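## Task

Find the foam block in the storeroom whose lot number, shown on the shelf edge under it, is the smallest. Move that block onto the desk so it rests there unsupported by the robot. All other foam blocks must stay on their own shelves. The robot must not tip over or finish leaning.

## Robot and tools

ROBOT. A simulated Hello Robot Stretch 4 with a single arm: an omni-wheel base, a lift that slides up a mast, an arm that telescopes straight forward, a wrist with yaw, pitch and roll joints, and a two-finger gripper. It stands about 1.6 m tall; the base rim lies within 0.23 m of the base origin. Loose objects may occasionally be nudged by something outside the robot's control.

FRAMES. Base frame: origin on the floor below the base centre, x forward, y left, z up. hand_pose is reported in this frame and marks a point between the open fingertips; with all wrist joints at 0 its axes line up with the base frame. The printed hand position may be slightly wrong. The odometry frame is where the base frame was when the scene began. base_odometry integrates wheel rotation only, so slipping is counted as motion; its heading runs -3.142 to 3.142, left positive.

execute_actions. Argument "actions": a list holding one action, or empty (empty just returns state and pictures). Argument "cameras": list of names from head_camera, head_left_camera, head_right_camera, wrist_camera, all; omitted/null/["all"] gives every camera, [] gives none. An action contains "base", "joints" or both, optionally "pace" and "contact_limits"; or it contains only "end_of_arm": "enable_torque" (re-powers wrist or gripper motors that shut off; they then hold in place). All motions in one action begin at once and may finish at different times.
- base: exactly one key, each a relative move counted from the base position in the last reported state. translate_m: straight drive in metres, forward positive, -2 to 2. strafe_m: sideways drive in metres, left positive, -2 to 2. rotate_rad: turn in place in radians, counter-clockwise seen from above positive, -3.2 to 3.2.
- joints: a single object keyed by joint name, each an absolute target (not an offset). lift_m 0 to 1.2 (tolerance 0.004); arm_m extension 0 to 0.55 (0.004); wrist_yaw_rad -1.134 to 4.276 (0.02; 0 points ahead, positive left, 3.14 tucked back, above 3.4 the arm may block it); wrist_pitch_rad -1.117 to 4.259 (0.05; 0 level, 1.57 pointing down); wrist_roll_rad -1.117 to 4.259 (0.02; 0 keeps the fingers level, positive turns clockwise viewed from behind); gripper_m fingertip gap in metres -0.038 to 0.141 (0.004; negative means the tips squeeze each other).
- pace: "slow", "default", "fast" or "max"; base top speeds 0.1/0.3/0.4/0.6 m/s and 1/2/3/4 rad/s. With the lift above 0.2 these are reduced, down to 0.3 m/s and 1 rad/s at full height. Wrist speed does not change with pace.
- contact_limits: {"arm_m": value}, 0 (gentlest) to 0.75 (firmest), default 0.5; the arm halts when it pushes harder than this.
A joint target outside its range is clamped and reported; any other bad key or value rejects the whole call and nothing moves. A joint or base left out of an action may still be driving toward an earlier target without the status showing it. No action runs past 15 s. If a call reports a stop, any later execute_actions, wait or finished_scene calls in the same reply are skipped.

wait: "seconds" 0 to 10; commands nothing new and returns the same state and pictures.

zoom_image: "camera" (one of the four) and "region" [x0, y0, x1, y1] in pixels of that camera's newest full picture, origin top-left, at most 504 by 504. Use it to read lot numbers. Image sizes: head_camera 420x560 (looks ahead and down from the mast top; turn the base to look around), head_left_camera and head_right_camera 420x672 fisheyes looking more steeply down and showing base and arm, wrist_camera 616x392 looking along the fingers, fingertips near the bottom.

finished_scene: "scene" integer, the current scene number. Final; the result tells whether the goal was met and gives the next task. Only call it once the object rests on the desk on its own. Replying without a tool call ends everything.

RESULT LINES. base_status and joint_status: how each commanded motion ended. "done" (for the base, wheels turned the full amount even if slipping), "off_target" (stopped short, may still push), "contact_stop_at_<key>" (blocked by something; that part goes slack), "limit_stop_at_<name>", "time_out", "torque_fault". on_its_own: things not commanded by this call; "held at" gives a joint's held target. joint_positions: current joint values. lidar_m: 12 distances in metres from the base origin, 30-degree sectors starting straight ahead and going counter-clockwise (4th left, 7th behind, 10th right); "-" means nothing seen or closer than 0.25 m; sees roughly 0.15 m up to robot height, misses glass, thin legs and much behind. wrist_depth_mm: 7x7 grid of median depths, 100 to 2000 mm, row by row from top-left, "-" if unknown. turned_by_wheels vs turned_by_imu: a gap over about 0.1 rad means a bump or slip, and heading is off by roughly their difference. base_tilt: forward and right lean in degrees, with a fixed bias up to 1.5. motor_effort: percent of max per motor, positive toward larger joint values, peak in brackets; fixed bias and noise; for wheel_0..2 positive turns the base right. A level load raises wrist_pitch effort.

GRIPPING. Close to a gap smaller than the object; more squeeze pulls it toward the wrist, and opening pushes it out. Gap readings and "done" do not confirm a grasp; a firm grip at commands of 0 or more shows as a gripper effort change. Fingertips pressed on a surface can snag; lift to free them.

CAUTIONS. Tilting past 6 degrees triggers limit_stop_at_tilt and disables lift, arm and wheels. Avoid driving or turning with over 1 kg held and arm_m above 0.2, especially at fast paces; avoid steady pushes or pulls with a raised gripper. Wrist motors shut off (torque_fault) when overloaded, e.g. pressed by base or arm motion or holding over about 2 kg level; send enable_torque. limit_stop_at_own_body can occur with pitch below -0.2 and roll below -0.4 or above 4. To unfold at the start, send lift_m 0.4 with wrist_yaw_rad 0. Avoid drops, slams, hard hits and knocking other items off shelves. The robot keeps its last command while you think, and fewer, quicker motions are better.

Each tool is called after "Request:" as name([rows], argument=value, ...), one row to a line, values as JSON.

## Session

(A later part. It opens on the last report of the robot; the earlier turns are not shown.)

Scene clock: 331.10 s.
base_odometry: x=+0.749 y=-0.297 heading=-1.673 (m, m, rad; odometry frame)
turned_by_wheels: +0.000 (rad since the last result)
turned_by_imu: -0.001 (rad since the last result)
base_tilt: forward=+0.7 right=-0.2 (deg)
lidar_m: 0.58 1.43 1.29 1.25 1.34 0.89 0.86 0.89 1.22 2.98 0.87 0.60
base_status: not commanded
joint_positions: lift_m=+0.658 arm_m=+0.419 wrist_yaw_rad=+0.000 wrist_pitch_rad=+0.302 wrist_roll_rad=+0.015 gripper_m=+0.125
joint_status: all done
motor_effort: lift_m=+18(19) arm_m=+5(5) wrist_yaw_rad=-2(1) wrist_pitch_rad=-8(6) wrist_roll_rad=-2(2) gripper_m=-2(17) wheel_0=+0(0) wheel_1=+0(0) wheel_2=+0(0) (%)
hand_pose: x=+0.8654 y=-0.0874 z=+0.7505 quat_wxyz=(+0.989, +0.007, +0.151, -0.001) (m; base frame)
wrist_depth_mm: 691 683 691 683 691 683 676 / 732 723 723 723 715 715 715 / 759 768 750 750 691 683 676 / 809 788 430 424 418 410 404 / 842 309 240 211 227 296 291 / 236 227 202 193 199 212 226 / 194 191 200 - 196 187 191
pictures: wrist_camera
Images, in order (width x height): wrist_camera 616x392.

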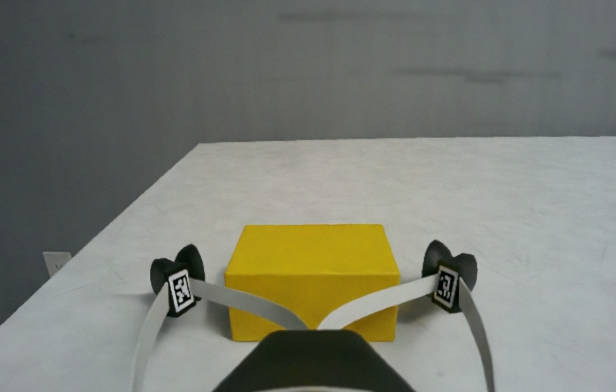

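The block is released on the desk. I'll back the gripper away from it now.

Request:
execute_actions([
  {"joints": {"lift_m": 0.70, "arm_m": 0.30}, "pace": "max"},
], cameras=["wrist_camera", "head_camera"])

Scene clock: 333.67 s.
base_odometry: x=+0.749 y=-0.297 heading=-1.673 (m, m, rad; odometry frame)
turned_by_wheels: +0.000 (rad since the last result)
turned_by_imu: -0.001 (rad since the last result)
base_tilt: forward=+0.8 right=-0.2 (deg)
lidar_m: 0.57 1.44 1.28 1.25 1.32 0.91 0.86 0.92 1.21 2.95 0.87 0.61
base_status: not commanded
joint_positions: lift_m=+0.700 arm_m=+0.301 wrist_yaw_rad=+0.000 wrist_pitch_rad=+0.302 wrist_roll_rad=+0.015 gripper_m=+0.125
joint_status: all done
motor_effort: lift_m=+22(22) arm_m=-5(6) wrist_yaw_rad=+0(2) wrist_pitch_rad=-5(8) wrist_roll_rad=-2(2) gripper_m=-1(2) wheel_0=+0(1) wheel_1=+0(0) wheel_2=+0(0) (%)
hand_pose: x=+0.7472 y=-0.0875 z=+0.7922 quat_wxyz=(+0.989, +0.008, +0.151, -0.001) (m; base frame)
wrist_depth_mm: 809 798 798 798 798 798 788 / 831 842 842 842 842 820 831 / 891 891 878 866 854 854 854 / 946 931 554 544 539 530 521 / 991 449 392 324 366 377 375 / 1060 293 278 303 276 272 290 / 255 247 257 - 252 240 240
pictures: head_camera, wrist_camera
Images, in order (width x height): head_camera 420x560, wrist_camera 616x392.

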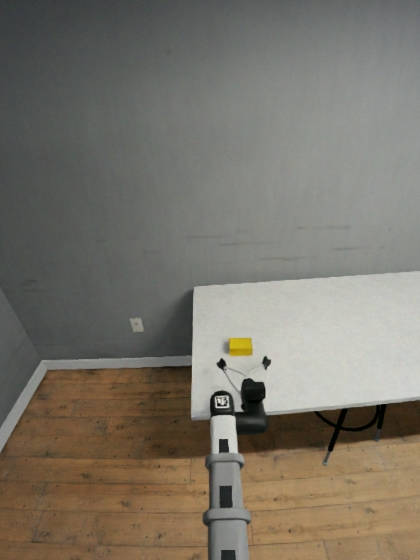

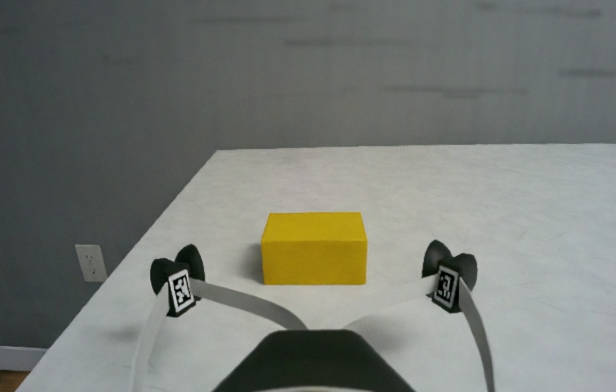

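Request:
finished_scene(scene=1)

The scene is finished: the task was done.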